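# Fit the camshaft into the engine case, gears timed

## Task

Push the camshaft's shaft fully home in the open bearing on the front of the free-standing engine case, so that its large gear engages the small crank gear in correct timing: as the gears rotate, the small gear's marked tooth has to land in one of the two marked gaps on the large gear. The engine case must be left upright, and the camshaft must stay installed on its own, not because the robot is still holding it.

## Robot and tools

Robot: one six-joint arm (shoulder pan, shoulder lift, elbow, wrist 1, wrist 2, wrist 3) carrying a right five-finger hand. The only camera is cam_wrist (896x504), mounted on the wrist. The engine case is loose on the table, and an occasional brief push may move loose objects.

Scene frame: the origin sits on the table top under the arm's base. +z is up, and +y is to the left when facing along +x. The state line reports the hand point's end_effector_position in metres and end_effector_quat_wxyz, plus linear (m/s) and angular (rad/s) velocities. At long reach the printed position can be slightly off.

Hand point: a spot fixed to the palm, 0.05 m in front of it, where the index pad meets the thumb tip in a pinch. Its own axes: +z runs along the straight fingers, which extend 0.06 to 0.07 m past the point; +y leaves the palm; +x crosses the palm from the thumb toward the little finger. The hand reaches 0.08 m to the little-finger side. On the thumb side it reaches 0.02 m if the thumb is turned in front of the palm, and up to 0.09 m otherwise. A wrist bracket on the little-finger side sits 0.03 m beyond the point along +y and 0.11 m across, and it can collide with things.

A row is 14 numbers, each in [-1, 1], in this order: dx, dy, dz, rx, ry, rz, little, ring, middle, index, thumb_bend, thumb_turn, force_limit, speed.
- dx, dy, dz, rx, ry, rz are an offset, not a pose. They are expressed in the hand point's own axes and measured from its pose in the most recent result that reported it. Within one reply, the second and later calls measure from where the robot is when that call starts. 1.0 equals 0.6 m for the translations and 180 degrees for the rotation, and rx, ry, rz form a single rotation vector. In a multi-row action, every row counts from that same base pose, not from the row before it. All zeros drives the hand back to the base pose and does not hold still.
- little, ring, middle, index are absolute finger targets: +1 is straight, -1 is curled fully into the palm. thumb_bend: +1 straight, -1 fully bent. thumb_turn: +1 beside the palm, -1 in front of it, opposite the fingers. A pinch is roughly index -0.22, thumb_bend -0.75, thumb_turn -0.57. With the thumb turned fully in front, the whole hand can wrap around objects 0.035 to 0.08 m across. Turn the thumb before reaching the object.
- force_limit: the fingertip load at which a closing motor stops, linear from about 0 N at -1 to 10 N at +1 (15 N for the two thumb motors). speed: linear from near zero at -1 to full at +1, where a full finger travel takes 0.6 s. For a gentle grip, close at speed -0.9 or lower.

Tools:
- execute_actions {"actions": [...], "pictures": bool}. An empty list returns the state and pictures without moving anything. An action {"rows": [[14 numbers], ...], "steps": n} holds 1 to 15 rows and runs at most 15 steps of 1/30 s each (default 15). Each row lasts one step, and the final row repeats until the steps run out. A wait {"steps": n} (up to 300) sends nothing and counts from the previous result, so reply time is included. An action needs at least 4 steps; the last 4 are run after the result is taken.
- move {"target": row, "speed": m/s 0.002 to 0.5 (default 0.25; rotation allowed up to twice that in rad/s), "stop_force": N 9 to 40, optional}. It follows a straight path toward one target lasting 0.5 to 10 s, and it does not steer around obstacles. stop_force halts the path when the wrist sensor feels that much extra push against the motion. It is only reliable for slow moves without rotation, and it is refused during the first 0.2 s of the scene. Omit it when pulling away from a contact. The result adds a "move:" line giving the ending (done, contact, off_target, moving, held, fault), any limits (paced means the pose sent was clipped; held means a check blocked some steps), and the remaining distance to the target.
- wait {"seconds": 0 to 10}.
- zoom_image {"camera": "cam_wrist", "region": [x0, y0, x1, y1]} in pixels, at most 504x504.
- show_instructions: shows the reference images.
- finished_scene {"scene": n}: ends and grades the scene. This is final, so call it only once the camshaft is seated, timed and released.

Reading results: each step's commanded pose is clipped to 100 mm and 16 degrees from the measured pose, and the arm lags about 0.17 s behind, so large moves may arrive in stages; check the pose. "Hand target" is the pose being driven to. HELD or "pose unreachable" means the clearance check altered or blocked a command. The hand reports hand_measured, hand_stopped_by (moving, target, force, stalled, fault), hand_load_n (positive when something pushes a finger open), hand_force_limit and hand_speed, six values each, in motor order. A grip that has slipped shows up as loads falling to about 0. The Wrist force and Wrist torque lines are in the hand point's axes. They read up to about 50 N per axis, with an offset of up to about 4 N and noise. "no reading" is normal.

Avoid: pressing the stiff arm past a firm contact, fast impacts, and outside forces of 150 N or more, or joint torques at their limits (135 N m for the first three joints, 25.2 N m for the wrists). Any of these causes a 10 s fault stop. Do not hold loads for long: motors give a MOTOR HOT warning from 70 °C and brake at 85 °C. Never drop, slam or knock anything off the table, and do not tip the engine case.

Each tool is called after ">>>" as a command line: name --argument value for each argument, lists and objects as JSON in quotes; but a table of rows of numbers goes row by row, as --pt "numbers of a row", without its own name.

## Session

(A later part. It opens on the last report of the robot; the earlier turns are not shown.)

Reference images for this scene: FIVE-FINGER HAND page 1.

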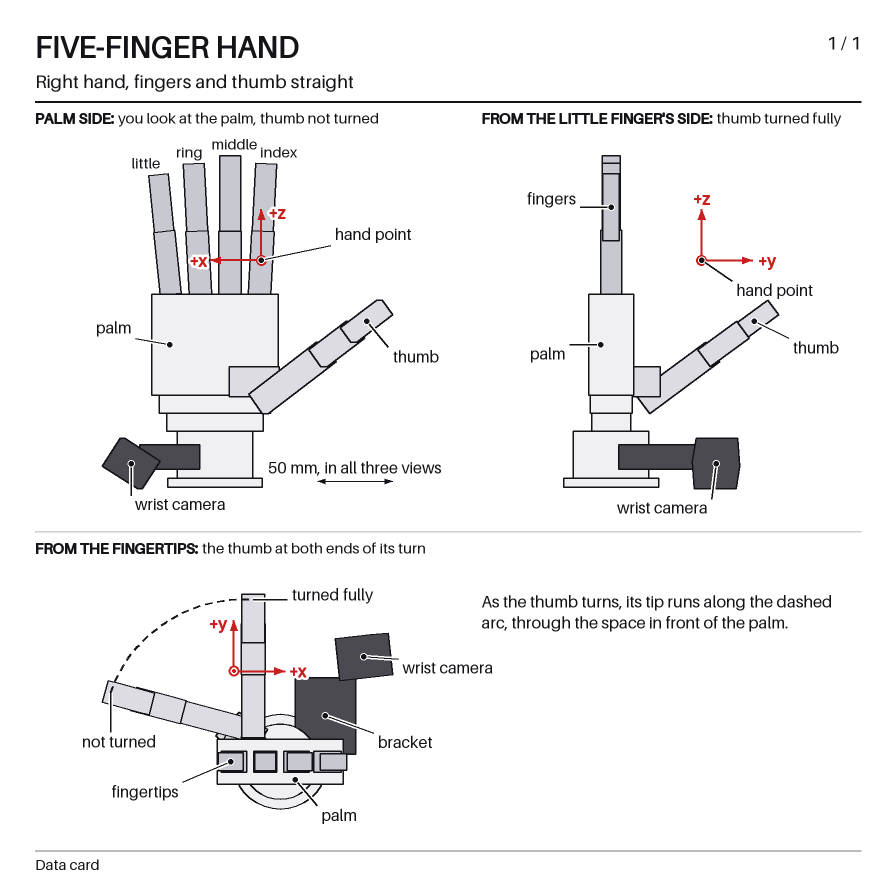

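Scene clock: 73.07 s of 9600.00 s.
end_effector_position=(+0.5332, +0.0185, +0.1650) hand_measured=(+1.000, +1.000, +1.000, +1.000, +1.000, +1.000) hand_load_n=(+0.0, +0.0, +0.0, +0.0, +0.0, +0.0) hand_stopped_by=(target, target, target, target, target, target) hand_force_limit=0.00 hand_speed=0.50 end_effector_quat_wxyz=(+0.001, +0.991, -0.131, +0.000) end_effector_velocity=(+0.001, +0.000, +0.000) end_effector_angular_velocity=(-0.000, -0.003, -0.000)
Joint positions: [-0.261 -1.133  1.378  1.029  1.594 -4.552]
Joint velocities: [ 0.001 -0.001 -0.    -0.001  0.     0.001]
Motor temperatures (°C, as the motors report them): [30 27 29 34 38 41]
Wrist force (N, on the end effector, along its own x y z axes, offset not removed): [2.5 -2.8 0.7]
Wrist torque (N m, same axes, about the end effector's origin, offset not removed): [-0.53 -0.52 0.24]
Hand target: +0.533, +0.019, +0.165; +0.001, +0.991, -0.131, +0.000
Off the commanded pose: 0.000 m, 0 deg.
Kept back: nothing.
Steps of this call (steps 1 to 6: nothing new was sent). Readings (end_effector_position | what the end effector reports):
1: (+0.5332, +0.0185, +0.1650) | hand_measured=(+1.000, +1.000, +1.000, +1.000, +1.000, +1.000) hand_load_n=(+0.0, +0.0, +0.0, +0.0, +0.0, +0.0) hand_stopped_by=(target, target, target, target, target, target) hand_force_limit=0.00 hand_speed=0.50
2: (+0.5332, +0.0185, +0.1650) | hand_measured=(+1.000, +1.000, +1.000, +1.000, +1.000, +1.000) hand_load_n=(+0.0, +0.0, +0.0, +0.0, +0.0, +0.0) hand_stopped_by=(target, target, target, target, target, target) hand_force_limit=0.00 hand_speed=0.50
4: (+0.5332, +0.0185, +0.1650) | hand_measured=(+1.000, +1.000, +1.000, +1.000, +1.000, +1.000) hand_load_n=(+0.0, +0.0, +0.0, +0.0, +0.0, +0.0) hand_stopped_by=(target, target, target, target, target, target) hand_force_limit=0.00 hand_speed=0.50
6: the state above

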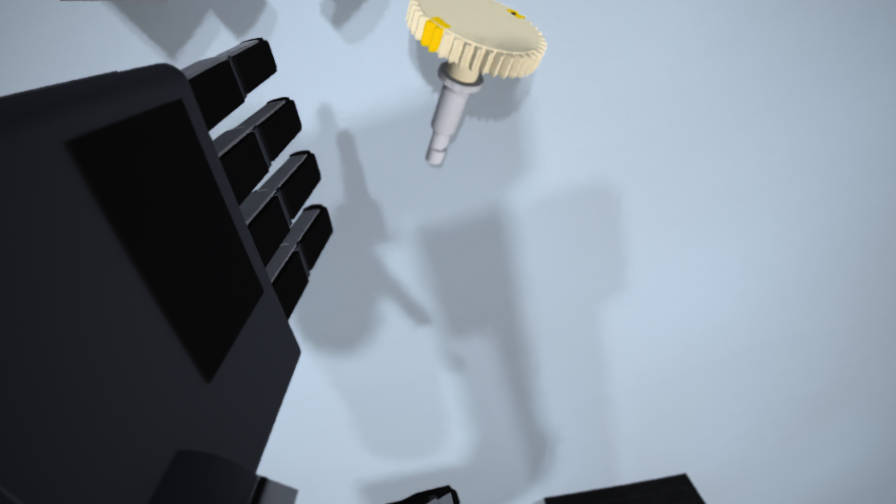

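The gear is swinging away from the fingers, so I lower the barrier now.

>>> execute_actions --actions '[{"rows":[[0,0,0.03,0,0,0,1,1,1,1,1,1,0,0.5],[0,0,0.06,0,0,0,1,1,1,1,1,1,0,0.5],[0,0,0.09,0,0,0,1,1,1,1,1,1,0,0.5],[0,0,0.112,0,0,0,1,1,1,1,1,1,0,0.5]],"steps":15}]' --pictures true

>>> wait --seconds 0.9

Scene clock: 73.57 s of 9600.00 s.
end_effector_position=(+0.5323, +0.0185, +0.1020) hand_measured=(+1.000, +1.000, +1.000, +1.000, +1.000, +1.000) hand_load_n=(+0.0, +0.0, +0.0, +0.0, +0.0, +0.0) hand_stopped_by=(target, target, target, target, target, target) hand_force_limit=0.00 hand_speed=0.50 end_effector_quat_wxyz=(+0.001, +0.991, -0.131, -0.000) end_effector_velocity=(+0.007, -0.001, -0.050) end_effector_angular_velocity=(-0.001, -0.005, +0.001)
Joint positions: [-0.264 -1.05   1.413  0.912  1.593 -4.555]
Joint velocities: [-0.002  0.083 -0.006 -0.082 -0.    -0.002]
Motor temperatures (°C, as the motors report them): [30 27 29 34 38 41]
Wrist force (N, on the end effector, along its own x y z axes, offset not removed): [4.2 -2.4 2.0]
Wrist torque (N m, same axes, about the end effector's origin, offset not removed): [-0.42 -0.70 0.32]
Steps of this call (steps 1 to 4: nothing new was sent; steps 5 to 15: the first 11 steps of this action). Readings (end_effector_position | what the end effector reports):
5: (+0.5332, +0.0185, +0.1650) | hand_measured=(+1.000, +1.000, +1.000, +1.000, +1.000, +1.000) hand_load_n=(+0.0, +0.0, +0.0, +0.0, +0.0, +0.0) hand_stopped_by=(target, target, target, target, target, target) hand_force_limit=0.00 hand_speed=0.50
6: (+0.5331, +0.0185, +0.1626) | hand_measured=(+1.000, +1.000, +1.000, +1.000, +1.000, +1.000) hand_load_n=(+0.0, +0.0, +0.0, +0.0, +0.0, +0.0) hand_stopped_by=(target, target, target, target, target, target) hand_force_limit=0.00 hand_speed=0.50
8: (+0.5320, +0.0186, +0.1471) | hand_measured=(+1.000, +1.000, +1.000, +1.000, +1.000, +1.000) hand_load_n=(+0.0, +0.0, +0.0, +0.0, +0.0, +0.0) hand_stopped_by=(target, target, target, target, target, target) hand_force_limit=0.00 hand_speed=0.50
12: (+0.5313, +0.0185, +0.1112) | hand_measured=(+1.000, +1.000, +1.000, +1.000, +1.000, +1.000) hand_load_n=(+0.0, +0.0, +0.0, +0.0, +0.0, +0.0) hand_stopped_by=(target, target, target, target, target, target) hand_force_limit=0.00 hand_speed=0.50
15: the state above

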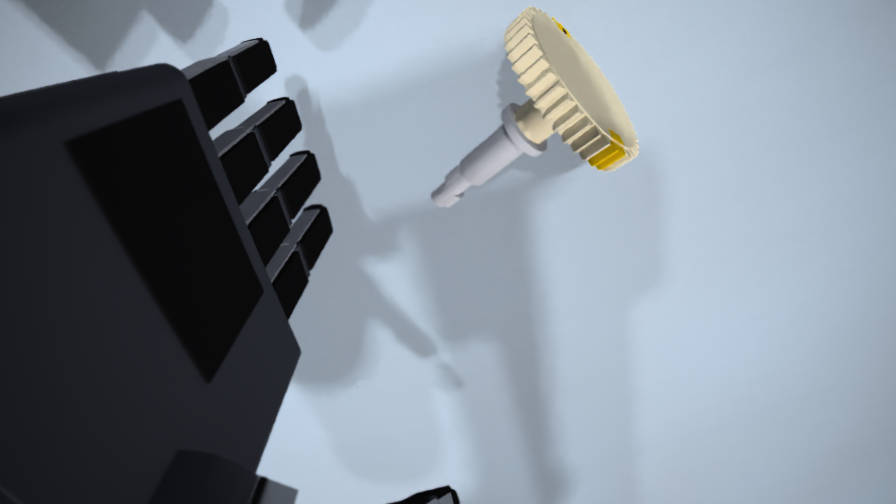

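Scene clock: 74.60 s of 9600.00 s.
end_effector_position=(+0.5333, +0.0184, +0.0978) hand_measured=(+1.000, +1.000, +1.000, +1.000, +1.000, +1.000) hand_load_n=(+0.0, +0.0, +0.0, +0.0, +0.0, +0.0) hand_stopped_by=(target, target, target, target, target, target) hand_force_limit=0.00 hand_speed=0.50 end_effector_quat_wxyz=(+0.001, +0.991, -0.131, +0.000) end_effector_velocity=(-0.000, -0.001, +0.000) end_effector_angular_velocity=(-0.000, +0.001, -0.001)
Joint positions: [-0.264 -1.042  1.412  0.905  1.593 -4.555]
Joint velocities: [-0.001 -0.001  0.001  0.001 -0.    -0.   ]
Motor temperatures (°C, as the motors report them): [30 27 29 34 38 41]
Wrist force (N, on the end effector, along its own x y z axes, offset not removed): [-0.1 -1.7 0.6]
Wrist torque (N m, same axes, about the end effector's origin, offset not removed): [-0.19 -0.08 0.18]
Hand target: +0.533, +0.018, +0.098; +0.001, +0.991, -0.131, +0.000
Off the commanded pose: 0.000 m, 0 deg.
Kept back: nothing.
Steps of this call (steps 1 to 4: the last 4 steps of your previous action; steps 5 to 31: nothing new was sent). Readings (end_effector_position | what the end effector reports):
1: (+0.5325, +0.0185, +0.1006) | hand_measured=(+1.000, +1.000, +1.000, +1.000, +1.000, +1.000) hand_load_n=(+0.0, +0.0, +0.0, +0.0, +0.0, +0.0) hand_stopped_by=(target, target, target, target, target, target) hand_force_limit=0.00 hand_speed=0.50
2: (+0.5327, +0.0185, +0.0997) | hand_measured=(+1.000, +1.000, +1.000, +1.000, +1.000, +1.000) hand_load_n=(+0.0, +0.0, +0.0, +0.0, +0.0, +0.0) hand_stopped_by=(target, target, target, target, target, target) hand_force_limit=0.00 hand_speed=0.50
4: (+0.5330, +0.0184, +0.0987) | hand_measured=(+1.000, +1.000, +1.000, +1.000, +1.000, +1.000) hand_load_n=(+0.0, +0.0, +0.0, +0.0, +0.0, +0.0) hand_stopped_by=(target, target, target, target, target, target) hand_force_limit=0.00 hand_speed=0.50
8: (+0.5333, +0.0184, +0.0980) | hand_measured=(+1.000, +1.000, +1.000, +1.000, +1.000, +1.000) hand_load_n=(+0.0, +0.0, +0.0, +0.0, +0.0, +0.0) hand_stopped_by=(target, target, target, target, target, target) hand_force_limit=0.00 hand_speed=0.50
31: the state above

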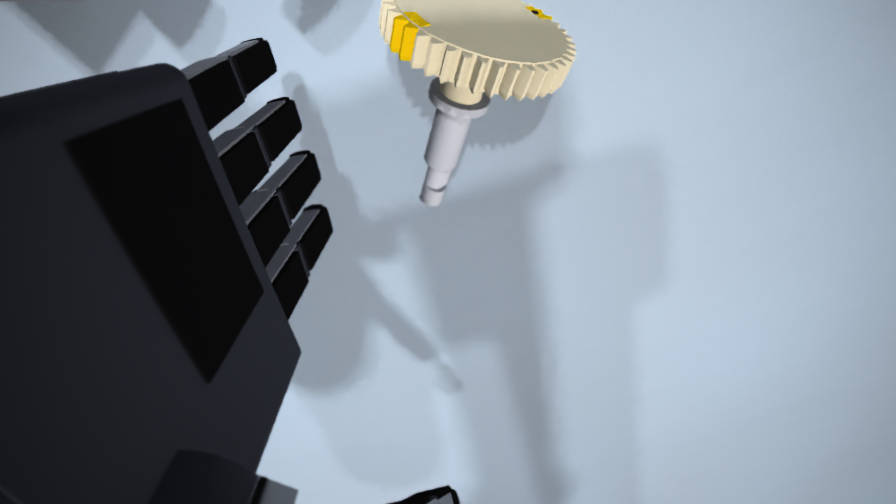

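>>> move --target '[0.013,0,0,0,0,0,1,1,1,1,1,1,0,0.5]' --speed 0.1

>>> move --target '[-0.017,0.0168,0,0,0,0.1667,1,1,1,1,1,1,0,0.5]' --speed 0.2

>>> move --target '[-0.017,0.0168,0,0,0,0.1667,1,1,1,1,1,1,0,0.5]' --speed 0.2

Scene clock: 75.53 s of 9600.00 s.
end_effector_position=(+0.5407, +0.0165, +0.0978) hand_measured=(+1.000, +1.000, +1.000, +1.000, +1.000, +1.000) hand_load_n=(+0.0, +0.0, +0.0, +0.0, +0.0, +0.0) hand_stopped_by=(target, target, target, target, target, target) hand_force_limit=0.00 hand_speed=0.50 end_effector_quat_wxyz=(+0.001, +0.991, -0.131, +0.000) end_effector_velocity=(+0.001, -0.001, -0.001) end_effector_angular_velocity=(-0.000, +0.001, -0.000)
Joint positions: [-0.267 -1.029  1.384  0.919  1.593 -4.557]
Joint velocities: [-0.001  0.004 -0.006  0.003 -0.    -0.   ]
Motor temperatures (°C, as the motors report them): [30 27 29 34 38 41]
Wrist force (N, on the end effector, along its own x y z axes, offset not removed): [-0.2 -2.6 1.3]
Wrist torque (N m, same axes, about the end effector's origin, offset not removed): [-0.48 0.00 0.02]
Hand target: +0.541, +0.016, +0.098; +0.001, +0.991, -0.131, +0.000
Off the commanded pose: 0.000 m, 0 deg.
Kept back: nothing.
move: done

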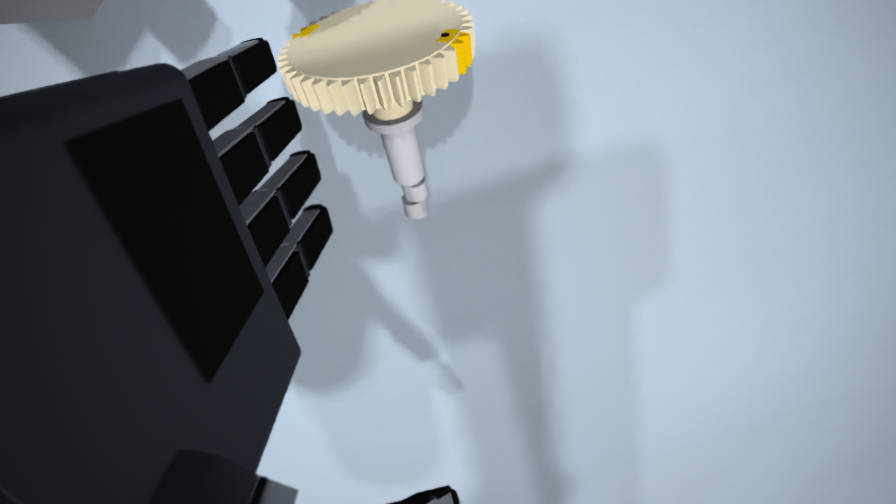

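Scene clock: 77.27 s of 9600.00 s.
end_effector_position=(+0.5283, +0.0094, +0.0978) hand_measured=(+1.000, +1.000, +1.000, +1.000, +1.000, +1.000) hand_load_n=(+0.0, +0.0, +0.0, +0.0, +0.0, +0.0) hand_stopped_by=(target, target, target, target, target, target) hand_force_limit=0.00 hand_speed=0.50 end_effector_quat_wxyz=(+0.001, +0.924, -0.383, +0.000) end_effector_velocity=(+0.000, +0.001, +0.001) end_effector_angular_velocity=(+0.000, -0.002, -0.005)
Joint positions: [-0.338 -1.029  1.373  0.929  1.572 -4.102]
Joint velocities: [ 0.001 -0.002  0.    -0.    -0.     0.006]
Motor temperatures (°C, as the motors report them): [30 27 29 34 38 41]
Wrist force (N, on the end effector, along its own x y z axes, offset not removed): [3.0 -2.2 0.0]
Wrist torque (N m, same axes, about the end effector's origin, offset not removed): [-0.34 -0.55 0.40]
Hand target: +0.528, +0.009, +0.098; +0.001, +0.924, -0.383, +0.000
Off the commanded pose: 0.000 m, 0 deg.
Kept back: nothing.
move: done

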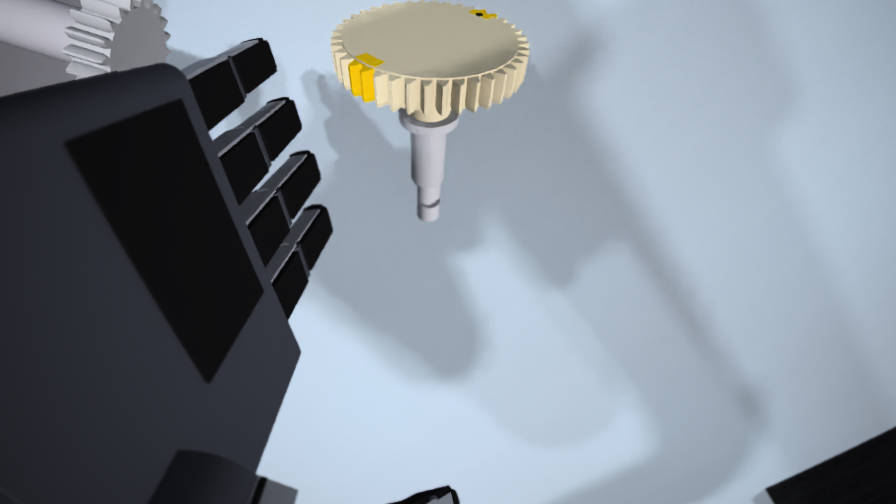

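Scene clock: 79.00 s of 9600.00 s.
end_effector_position=(+0.5140, +0.0095, +0.0978) hand_measured=(+1.000, +1.000, +1.000, +1.000, +1.000, +1.000) hand_load_n=(+0.0, +0.0, +0.0, +0.0, +0.0, +0.0) hand_stopped_by=(target, target, target, target, target, target) hand_force_limit=0.00 hand_speed=0.50 end_effector_quat_wxyz=(+0.001, +0.794, -0.608, +0.001) end_effector_velocity=(-0.000, +0.001, +0.000) end_effector_angular_velocity=(+0.000, -0.001, -0.007)
Joint positions: [-0.414 -1.06   1.428  0.907  1.549 -3.652]
Joint velocities: [ 0.001 -0.001  0.002 -0.001 -0.     0.007]
Motor temperatures (°C, as the motors report them): [30 27 29 34 38 41]
Wrist force (N, on the end effector, along its own x y z axes, offset not removed): [-0.1 1.9 -1.6]
Wrist torque (N m, same axes, about the end effector's origin, offset not removed): [0.22 0.02 0.31]
Hand target: +0.514, +0.010, +0.098; +0.001, +0.793, -0.609, +0.001
Off the commanded pose: 0.000 m, 0 deg.
Kept back: nothing.
move: done

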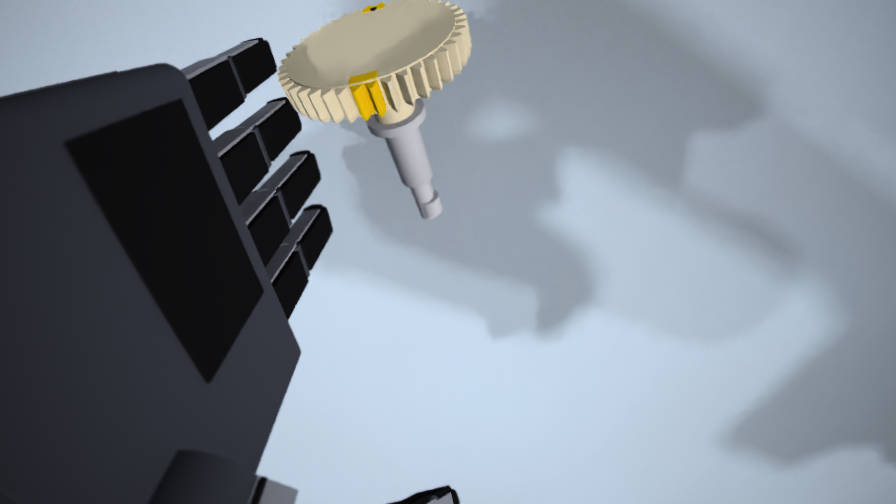

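>>> move --target '[-0.017,0.0168,0,0,0,0.1667,1,1,1,1,1,1,0,0.5]' --speed 0.2

>>> move --target '[-0.017,0.0168,0,0,0,0.1667,1,1,1,1,1,1,0,0.5]' --speed 0.2

Scene clock: 80.97 s of 9600.00 s.
end_effector_position=(+0.5016, +0.0168, +0.0977) hand_measured=(+1.000, +1.000, +1.000, +1.000, +1.000, +1.000) hand_load_n=(+0.0, +0.0, +0.0, +0.0, +0.0, +0.0) hand_stopped_by=(target, target, target, target, target, target) hand_force_limit=0.00 hand_speed=0.50 end_effector_quat_wxyz=(-0.001, -0.609, +0.793, -0.001) end_effector_velocity=(-0.000, +0.001, +0.000) end_effector_angular_velocity=(+0.000, -0.001, -0.007)
Joint positions: [-0.48  -1.115  1.533  0.859  1.53  -3.192]
Joint velocities: [ 0.001 -0.002  0.002 -0.001  0.     0.008]
Motor temperatures (°C, as the motors report them): [30 27 29 34 38 41]
Wrist force (N, on the end effector, along its own x y z axes, offset not removed): [3.2 0.7 0.0]
Wrist torque (N m, same axes, about the end effector's origin, offset not removed): [0.13 -0.49 0.39]
Hand target: +0.502, +0.017, +0.098; -0.001, -0.609, +0.793, -0.001
Off the commanded pose: 0.000 m, 0 deg.
Kept back: nothing.
move: done

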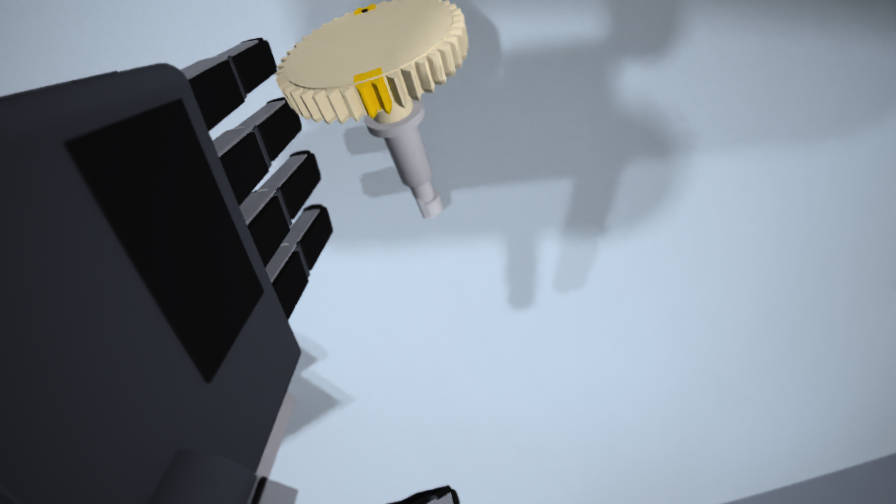

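Scene clock: 82.70 s of 9600.00 s.
end_effector_position=(+0.4945, +0.0292, +0.0976) hand_measured=(+1.000, +1.000, +1.000, +1.000, +1.000, +1.000) hand_load_n=(+0.0, +0.0, +0.0, +0.0, +0.0, +0.0) hand_stopped_by=(target, target, target, target, target, target) hand_force_limit=0.00 hand_speed=0.50 end_effector_quat_wxyz=(-0.000, -0.384, +0.924, -0.001) end_effector_velocity=(-0.000, +0.001, +0.000) end_effector_angular_velocity=(-0.001, +0.001, -0.006)
Joint positions: [-0.522 -1.181  1.661  0.799  1.518 -2.709]
Joint velocities: [ 0.001 -0.001  0.002 -0.     0.001  0.008]
Motor temperatures (°C, as the motors report them): [30 27 29 34 38 41]
Wrist force (N, on the end effector, along its own x y z axes, offset not removed): [5.1 -1.7 1.7]
Wrist torque (N m, same axes, about the end effector's origin, offset not removed): [-0.37 -0.74 0.51]
Hand target: +0.495, +0.029, +0.098; -0.000, -0.383, +0.924, -0.001
Off the commanded pose: 0.000 m, 0 deg.
Kept back: nothing.
move: done

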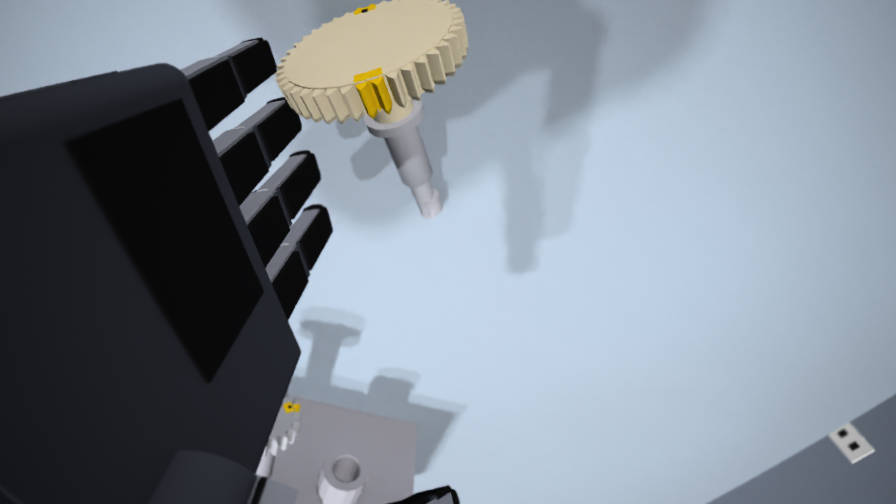

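>>> move --target '[-0.017,0.0168,0,0,0,0.1667,1,1,1,1,1,1,0,0.5]' --speed 0.25

>>> move --target '[-0.017,0.0168,0,0,0,0.1667,1,1,1,1,1,1,0,0.5]' --speed 0.25

>>> move --target '[0.0056,-0.0168,0,0,0,-0.12,1,1,1,1,1,1,0,0.5]' --speed 0.1

Scene clock: 84.43 s of 9600.00 s.
end_effector_position=(+0.4946, +0.0435, +0.0975) hand_measured=(+1.000, +1.000, +1.000, +1.000, +1.000, +1.000) hand_load_n=(+0.0, +0.0, +0.0, +0.0, +0.0, +0.0) hand_stopped_by=(target, target, target, target, target, target) hand_force_limit=0.00 hand_speed=0.50 end_effector_quat_wxyz=(-0.000, -0.132, +0.991, -0.001) end_effector_velocity=(-0.000, +0.001, -0.000) end_effector_angular_velocity=(-0.000, +0.001, -0.010)
Joint positions: [-0.523 -1.242  1.78   0.741  1.518 -2.187]
Joint velocities: [ 0.002 -0.001  0.002 -0.001  0.001  0.012]
Motor temperatures (°C, as the motors report them): [30 27 29 34 38 41]
Wrist force (N, on the end effector, along its own x y z axes, offset not removed): [0.8 -1.0 -0.7]
Wrist torque (N m, same axes, about the end effector's origin, offset not removed): [-0.16 -0.15 0.13]
Hand target: +0.495, +0.043, +0.098; -0.000, -0.131, +0.991, -0.001
Off the commanded pose: 0.000 m, 0 deg.
Kept back: nothing.
move: done

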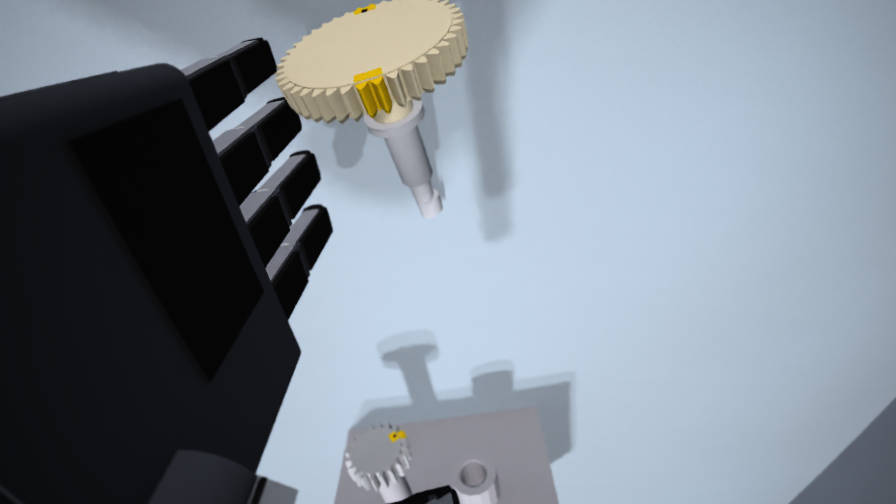

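Scene clock: 85.97 s of 9600.00 s.
end_effector_position=(+0.5017, +0.0558, +0.0975) hand_measured=(+1.000, +1.000, +1.000, +1.000, +1.000, +1.000) hand_load_n=(+0.0, +0.0, +0.0, +0.0, +0.0, +0.0) hand_stopped_by=(target, target, target, target, target, target) hand_force_limit=0.00 hand_speed=0.50 end_effector_quat_wxyz=(-0.000, +0.129, +0.992, -0.001) end_effector_velocity=(-0.000, +0.001, -0.000) end_effector_angular_velocity=(-0.000, +0.001, -0.006)
Joint positions: [-0.471 -1.281  1.858  0.699  1.532 -1.614]
Joint velocities: [ 0.003 -0.     0.001 -0.     0.001  0.009]
Motor temperatures (°C, as the motors report them): [30 27 29 34 38 41]
Wrist force (N, on the end effector, along its own x y z axes, offset not removed): [2.5 -4.9 0.5]
Wrist torque (N m, same axes, about the end effector's origin, offset not removed): [-0.84 -0.37 0.34]
Hand target: +0.502, +0.056, +0.097; -0.000, +0.129, +0.992, -0.001
Off the commanded pose: 0.000 m, 0 deg.
Kept back: nothing.
move: done

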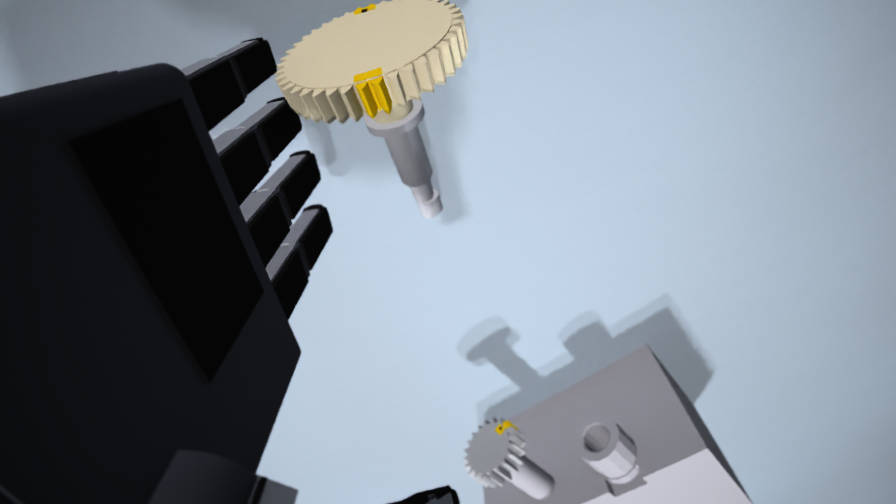

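Scene clock: 88.20 s of 9600.00 s.
end_effector_position=(+0.4959, +0.0469, +0.0975) hand_measured=(+1.000, +1.000, +1.000, +1.000, +1.000, +1.000) hand_load_n=(+0.0, +0.0, +0.0, +0.0, +0.0, +0.0) hand_stopped_by=(target, target, target, target, target, target) hand_force_limit=0.00 hand_speed=0.50 end_effector_quat_wxyz=(-0.000, -0.059, +0.998, -0.001) end_effector_velocity=(-0.000, +0.001, -0.000) end_effector_angular_velocity=(+0.001, +0.001, +0.009)
Joint positions: [-0.514 -1.256  1.808  0.727  1.52  -2.032]
Joint velocities: [ 0.001  0.002 -0.001  0.    -0.001 -0.008]
Motor temperatures (°C, as the motors report them): [30 27 29 34 38 41]
Wrist force (N, on the end effector, along its own x y z axes, offset not removed): [0.4 -2.5 1.1]
Wrist torque (N m, same axes, about the end effector's origin, offset not removed): [-0.41 -0.08 0.13]
Hand target: +0.496, +0.047, +0.098; -0.000, -0.059, +0.998, -0.001
Off the commanded pose: 0.000 m, 0 deg.
Kept back: nothing.
move: done

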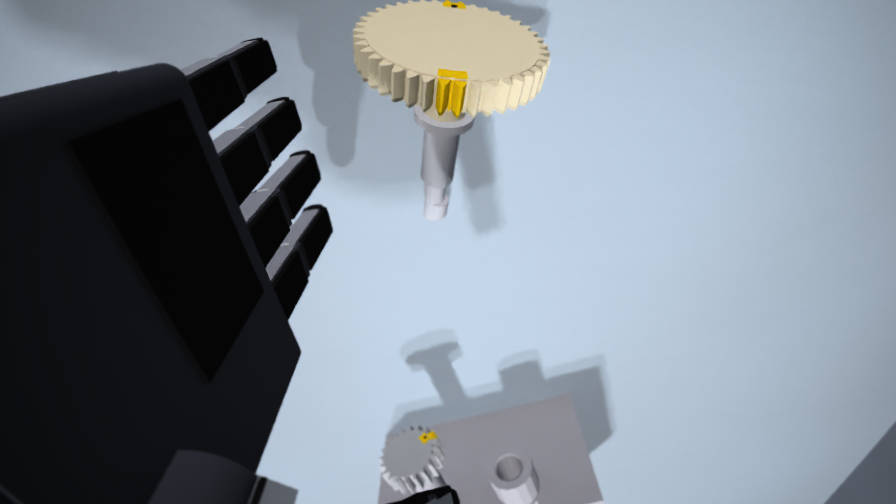

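>>> move --target '[0,0,-0.121,0,0,0,1,1,1,1,1,1,0,0.5]' --speed 0.3

>>> move --target '[0.047,0.111,0,0,0,-0.793,1,1,1,0.5,0,-0.57,0,0]' --speed 0.5

>>> move --target '[-0.037,0.0165,0.1167,0.094,0.3624,0,1,1,1,0.5,0,-0.57,0,0]' --speed 0.45

Scene clock: 90.73 s of 9600.00 s.
end_effector_position=(+0.4958, +0.0470, +0.1699) hand_measured=(+1.000, +1.000, +1.000, +1.000, +1.000, +1.000) hand_load_n=(+0.0, +0.0, +0.0, +0.0, +0.0, +0.0) hand_stopped_by=(target, target, target, target, target, target) hand_force_limit=0.00 hand_speed=0.50 end_effector_quat_wxyz=(-0.000, -0.059, +0.998, -0.001) end_effector_velocity=(-0.000, +0.001, +0.002) end_effector_angular_velocity=(+0.000, -0.000, +0.002)
Joint positions: [-0.525 -1.38   1.771  0.888  1.517 -2.043]
Joint velocities: [ 0.001 -0.003 -0.001  0.004 -0.    -0.001]
Motor temperatures (°C, as the motors report them): [30 27 29 34 38 41]
Wrist force (N, on the end effector, along its own x y z axes, offset not removed): [1.5 -1.1 0.1]
Wrist torque (N m, same axes, about the end effector's origin, offset not removed): [-0.15 -0.29 0.16]
Hand target: +0.496, +0.047, +0.170; -0.000, -0.059, +0.998, -0.001
Off the commanded pose: 0.000 m, 0 deg.
Kept back: nothing.
move: done

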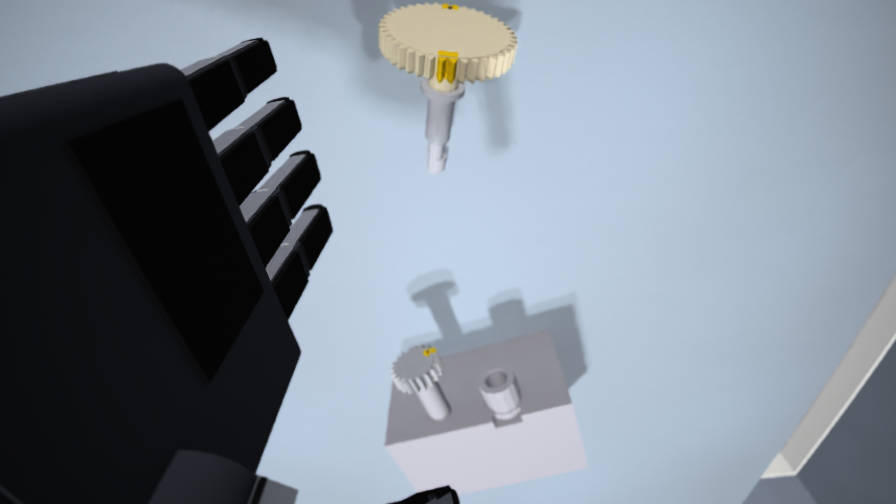

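Scene clock: 93.80 s of 9600.00 s.
end_effector_position=(+0.4600, +0.1097, +0.1700) hand_measured=(+1.000, +1.000, +1.000, +0.500, +0.000, -0.570) hand_load_n=(+0.0, +0.0, +0.0, +0.0, +0.0, +0.0) hand_stopped_by=(target, target, target, target, target, target) hand_force_limit=0.00 hand_speed=0.00 end_effector_quat_wxyz=(+0.001, +0.965, -0.264, +0.000) end_effector_velocity=(-0.001, +0.000, -0.000) end_effector_angular_velocity=(+0.002, +0.001, +0.009)
Joint positions: [-0.091 -1.207  1.532  0.958  1.643 -4.117]
Joint velocities: [ 0.001 -0.001  0.002 -0.    -0.001 -0.008]
Motor temperatures (°C, as the motors report them): [30 27 29 34 38 41]
Wrist force (N, on the end effector, along its own x y z axes, offset not removed): [1.9 -3.0 2.3]
Wrist torque (N m, same axes, about the end effector's origin, offset not removed): [-0.59 -0.42 0.27]
Hand target: +0.460, +0.110, +0.170; +0.001, +0.965, -0.263, +0.000
Off the commanded pose: 0.000 m, 0 deg.
Kept back: nothing.
move: done

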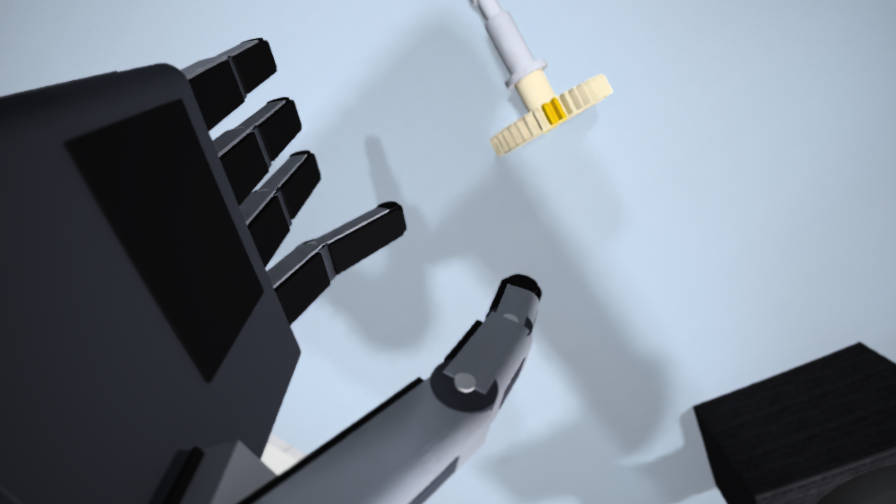

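Scene clock: 95.80 s of 9600.00 s.
end_effector_position=(+0.4358, +0.1122, +0.0997) hand_measured=(+1.000, +1.000, +1.000, +0.500, +0.000, -0.570) hand_load_n=(+0.0, +0.0, +0.0, +0.0, +0.0, +0.0) hand_stopped_by=(target, target, target, target, target, target) hand_force_limit=0.00 hand_speed=0.00 end_effector_quat_wxyz=(+0.007, +0.803, -0.219, +0.555) end_effector_velocity=(+0.001, +0.001, -0.001) end_effector_angular_velocity=(-0.002, -0.010, +0.003)
Joint positions: [ 0.215 -1.381  2.388 -0.882  2.217 -4.352]
Joint velocities: [ 0.001  0.005  0.005 -0.024 -0.002 -0.009]
Motor temperatures (°C, as the motors report them): [30 27 29 34 38 41]
Wrist force (N, on the end effector, along its own x y z axes, offset not removed): [3.0 -0.6 0.1]
Wrist torque (N m, same axes, about the end effector's origin, offset not removed): [-0.16 -0.29 0.40]
Hand target: +0.436, +0.112, +0.100; +0.007, +0.803, -0.219, +0.555
Off the commanded pose: 0.000 m, 0 deg.
Kept back: nothing.
move: done

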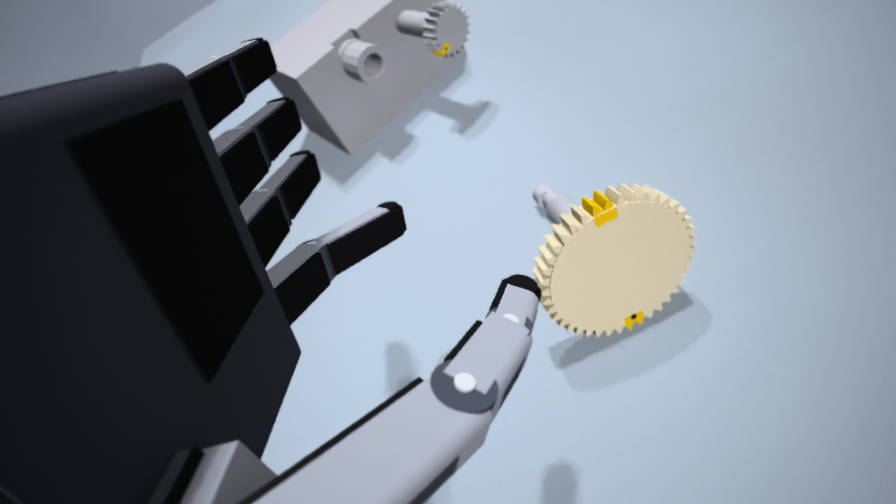

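>>> move --target '[0.06,0.0743,0.0357,0,-0.0596,0.3674,1,1,1,0.5,0,-0.57,0,0]' --speed 0.4

Scene clock: 98.60 s of 9600.00 s.
end_effector_position=(+0.4492, +0.0544, +0.1132) hand_measured=(+1.000, +1.000, +1.000, +0.500, +0.000, -0.570) hand_load_n=(+0.0, +0.0, +0.0, +0.0, +0.0, +0.0) hand_stopped_by=(target, target, target, target, target, target) hand_force_limit=0.00 hand_speed=0.00 end_effector_quat_wxyz=(-0.315, +0.599, -0.621, +0.396) end_effector_velocity=(-0.000, +0.000, -0.001) end_effector_angular_velocity=(+0.010, +0.000, +0.005)
Joint positions: [-0.528 -1.797  2.545 -0.528  1.346 -3.299]
Joint velocities: [-0.015  0.     0.003  0.001 -0.024  0.003]
Motor temperatures (°C, as the motors report them): [30 27 29 34 38 41]
Wrist force (N, on the end effector, along its own x y z axes, offset not removed): [0.0 -0.3 1.5]
Wrist torque (N m, same axes, about the end effector's origin, offset not removed): [-0.10 -0.02 0.17]
Hand target: +0.449, +0.054, +0.113; -0.315, +0.599, -0.621, +0.395
Off the commanded pose: 0.000 m, 0 deg.
Kept back: nothing.
move: done

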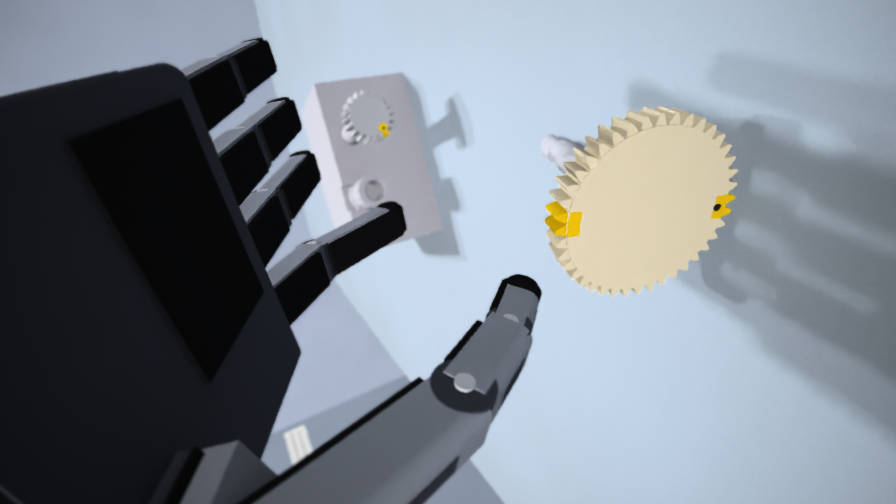

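>>> move --target '[0.003,0.0855,0.0139,0,0,0,1,1,1,0.5,0,-0.57,0,0]' --speed 0.06

Scene clock: 100.23 s of 9600.00 s.
end_effector_position=(+0.4309, +0.0501, +0.0649) hand_measured=(+1.000, +1.000, +1.000, +0.500, +0.000, -0.570) hand_load_n=(+0.0, +0.0, +0.0, +0.0, +0.0, +0.0) hand_stopped_by=(target, target, target, target, target, target) hand_force_limit=0.00 hand_speed=0.00 end_effector_quat_wxyz=(-0.315, +0.599, -0.621, +0.396) end_effector_velocity=(+0.000, -0.001, -0.001) end_effector_angular_velocity=(-0.001, -0.002, -0.001)
Joint positions: [-0.575 -1.64   2.63  -0.768  1.301 -3.309]
Joint velocities: [-0.002  0.005  0.001 -0.009 -0.001  0.   ]
Motor temperatures (°C, as the motors report them): [30 27 29 34 38 41]
Wrist force (N, on the end effector, along its own x y z axes, offset not removed): [3.6 -3.2 -0.5]
Wrist torque (N m, same axes, about the end effector's origin, offset not removed): [-0.43 -0.66 0.33]
Hand target: +0.431, +0.050, +0.065; -0.315, +0.599, -0.621, +0.396
Off the commanded pose: 0.000 m, 0 deg.
Kept back: nothing.
move: done

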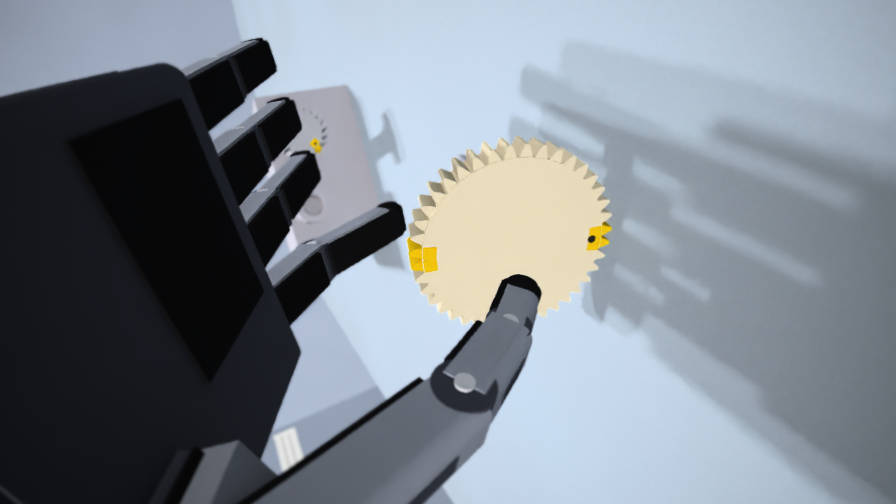

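>>> move --target '[0.004,0,0,0,0,0,1,1,1,0.3,-0.7,-0.57,0,-0.3]' --speed 0.03

>>> move --target '[0,-0.0027,0.0165,0,0,0,1,1,1,0.2,-0.7,-0.57,0,-0.3]' --speed 0.015

Scene clock: 101.77 s of 9600.00 s.
end_effector_position=(+0.4307, +0.0477, +0.0651) hand_measured=(+1.000, +1.000, +1.000, +0.300, -0.700, -0.570) hand_load_n=(+0.0, +0.0, +0.0, +0.0, +0.0, +0.0) hand_stopped_by=(target, target, target, target, target, target) hand_force_limit=0.00 hand_speed=-0.30 end_effector_quat_wxyz=(-0.315, +0.599, -0.621, +0.396) end_effector_velocity=(+0.000, +0.000, +0.000) end_effector_angular_velocity=(-0.001, -0.001, +0.002)
Joint positions: [-0.589 -1.644  2.632 -0.765  1.287 -3.312]
Joint velocities: [ 0.002  0.    -0.001 -0.    -0.    -0.001]
Motor temperatures (°C, as the motors report them): [30 27 29 34 38 41]
Wrist force (N, on the end effector, along its own x y z axes, offset not removed): [3.7 -0.1 -1.6]
Wrist torque (N m, same axes, about the end effector's origin, offset not removed): [0.11 -0.43 0.52]
Hand target: +0.431, +0.048, +0.065; -0.315, +0.599, -0.621, +0.396
Off the commanded pose: 0.000 m, 0 deg.
Kept back: nothing.
move: done

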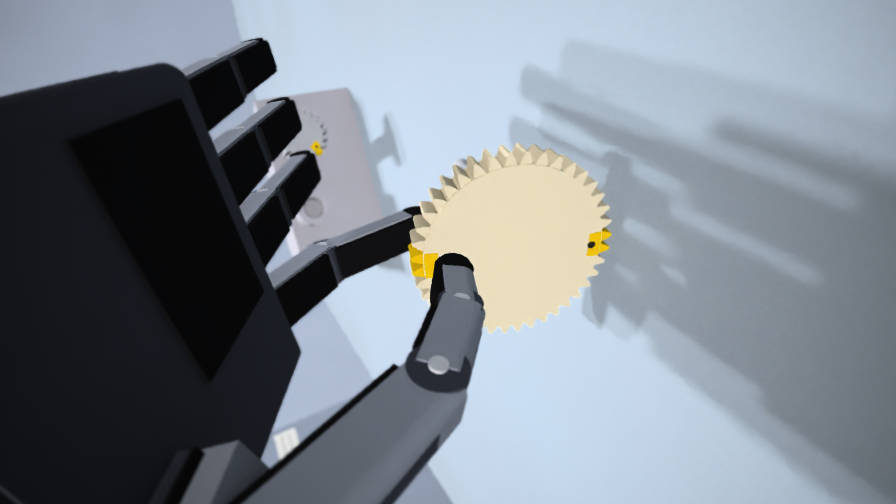

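Scene clock: 102.70 s of 9600.00 s.
end_effector_position=(+0.4400, +0.0466, +0.0617) hand_measured=(+1.000, +1.000, +1.000, +0.200, -0.700, -0.570) hand_load_n=(+0.0, +0.0, +0.0, +0.0, +0.0, +0.0) hand_stopped_by=(target, target, target, target, target, target) hand_force_limit=0.00 hand_speed=-0.30 end_effector_quat_wxyz=(-0.315, +0.599, -0.621, +0.396) end_effector_velocity=(+0.001, +0.000, -0.000) end_effector_angular_velocity=(-0.000, -0.000, +0.001)
Joint positions: [-0.571 -1.612  2.606 -0.772  1.304 -3.308]
Joint velocities: [ 0.003  0.003 -0.004  0.     0.003  0.   ]
Motor temperatures (°C, as the motors report them): [30 27 29 34 38 41]
Wrist force (N, on the end effector, along its own x y z axes, offset not removed): [0.1 -2.5 -0.3]
Wrist torque (N m, same axes, about the end effector's origin, offset not removed): [-0.31 0.09 0.15]
Hand target: +0.440, +0.047, +0.062; -0.315, +0.599, -0.621, +0.396
Off the commanded pose: 0.000 m, 0 deg.
Kept back: nothing.
move: done

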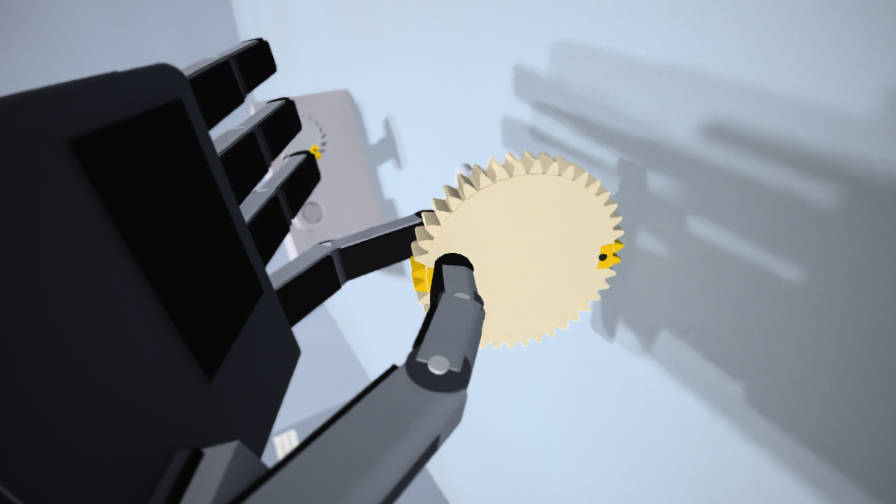

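>>> execute_actions --actions '[]'

Scene clock: 103.20 s of 9600.00 s.
end_effector_position=(+0.4401, +0.0466, +0.0616) hand_measured=(+1.000, +1.000, +1.000, +0.200, -0.700, -0.570) hand_load_n=(+0.0, +0.0, +0.0, +0.0, +0.0, +0.0) hand_stopped_by=(target, target, target, target, target, target) hand_force_limit=0.00 hand_speed=-0.30 end_effector_quat_wxyz=(-0.315, +0.599, -0.621, +0.396) end_effector_velocity=(-0.000, +0.000, +0.000) end_effector_angular_velocity=(+0.001, -0.001, -0.000)
Joint positions: [-0.571 -1.612  2.606 -0.772  1.304 -3.308]
Joint velocities: [-0.    -0.001  0.     0.    -0.     0.001]
Motor temperatures (°C, as the motors report them): [30 27 29 34 38 41]
Wrist force (N, on the end effector, along its own x y z axes, offset not removed): [1.1 -2.5 -0.1]
Wrist torque (N m, same axes, about the end effector's origin, offset not removed): [-0.56 -0.26 0.20]
Hand target: +0.440, +0.047, +0.062; -0.315, +0.599, -0.621, +0.396
Off the commanded pose: 0.000 m, 0 deg.
Kept back: nothing.
Steps of this call (steps 1 to 15: nothing new was sent). Readings (end_effector_position | what the end effector reports):
1: (+0.4400, +0.0466, +0.0617) | hand_measured=(+1.000, +1.000, +1.000, +0.200, -0.700, -0.570) hand_load_n=(+0.0, +0.0, +0.0, +0.0, +0.0, +0.0) hand_stopped_by=(target, target, target, target, target, target) hand_force_limit=0.00 hand_speed=-0.30
2: (+0.4401, +0.0466, +0.0617) | hand_measured=(+1.000, +1.000, +1.000, +0.200, -0.700, -0.570) hand_load_n=(+0.0, +0.0, +0.0, +0.0, +0.0, +0.0) hand_stopped_by=(target, target, target, target, target, target) hand_force_limit=0.00 hand_speed=-0.30
4: (+0.4401, +0.0466, +0.0617) | hand_measured=(+1.000, +1.000, +1.000, +0.200, -0.700, -0.570) hand_load_n=(+0.0, +0.0, +0.0, +0.0, +0.0, +0.0) hand_stopped_by=(target, target, target, target, target, target) hand_force_limit=0.00 hand_speed=-0.30
8: (+0.4401, +0.0466, +0.0616) | hand_measured=(+1.000, +1.000, +1.000, +0.200, -0.700, -0.570) hand_load_n=(+0.0, +0.0, +0.0, +0.0, +0.0, +0.0) hand_stopped_by=(target, target, target, target, target, target) hand_force_limit=0.00 hand_speed=-0.30
15: the state above

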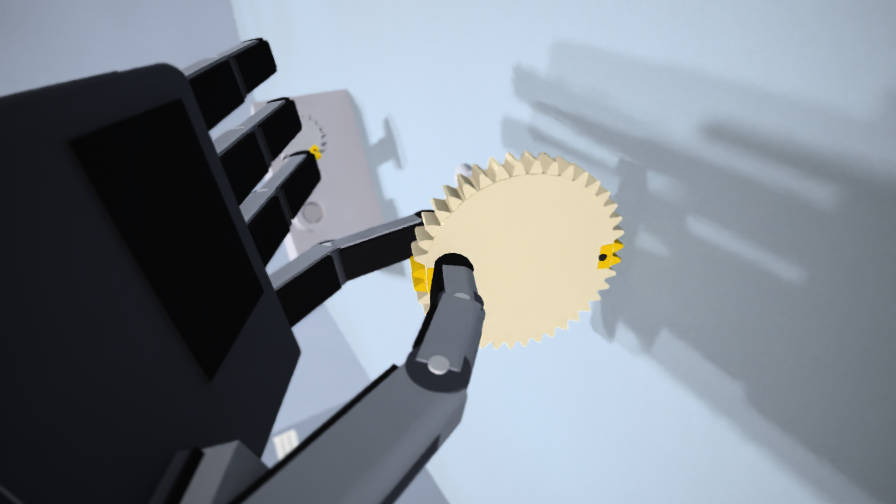

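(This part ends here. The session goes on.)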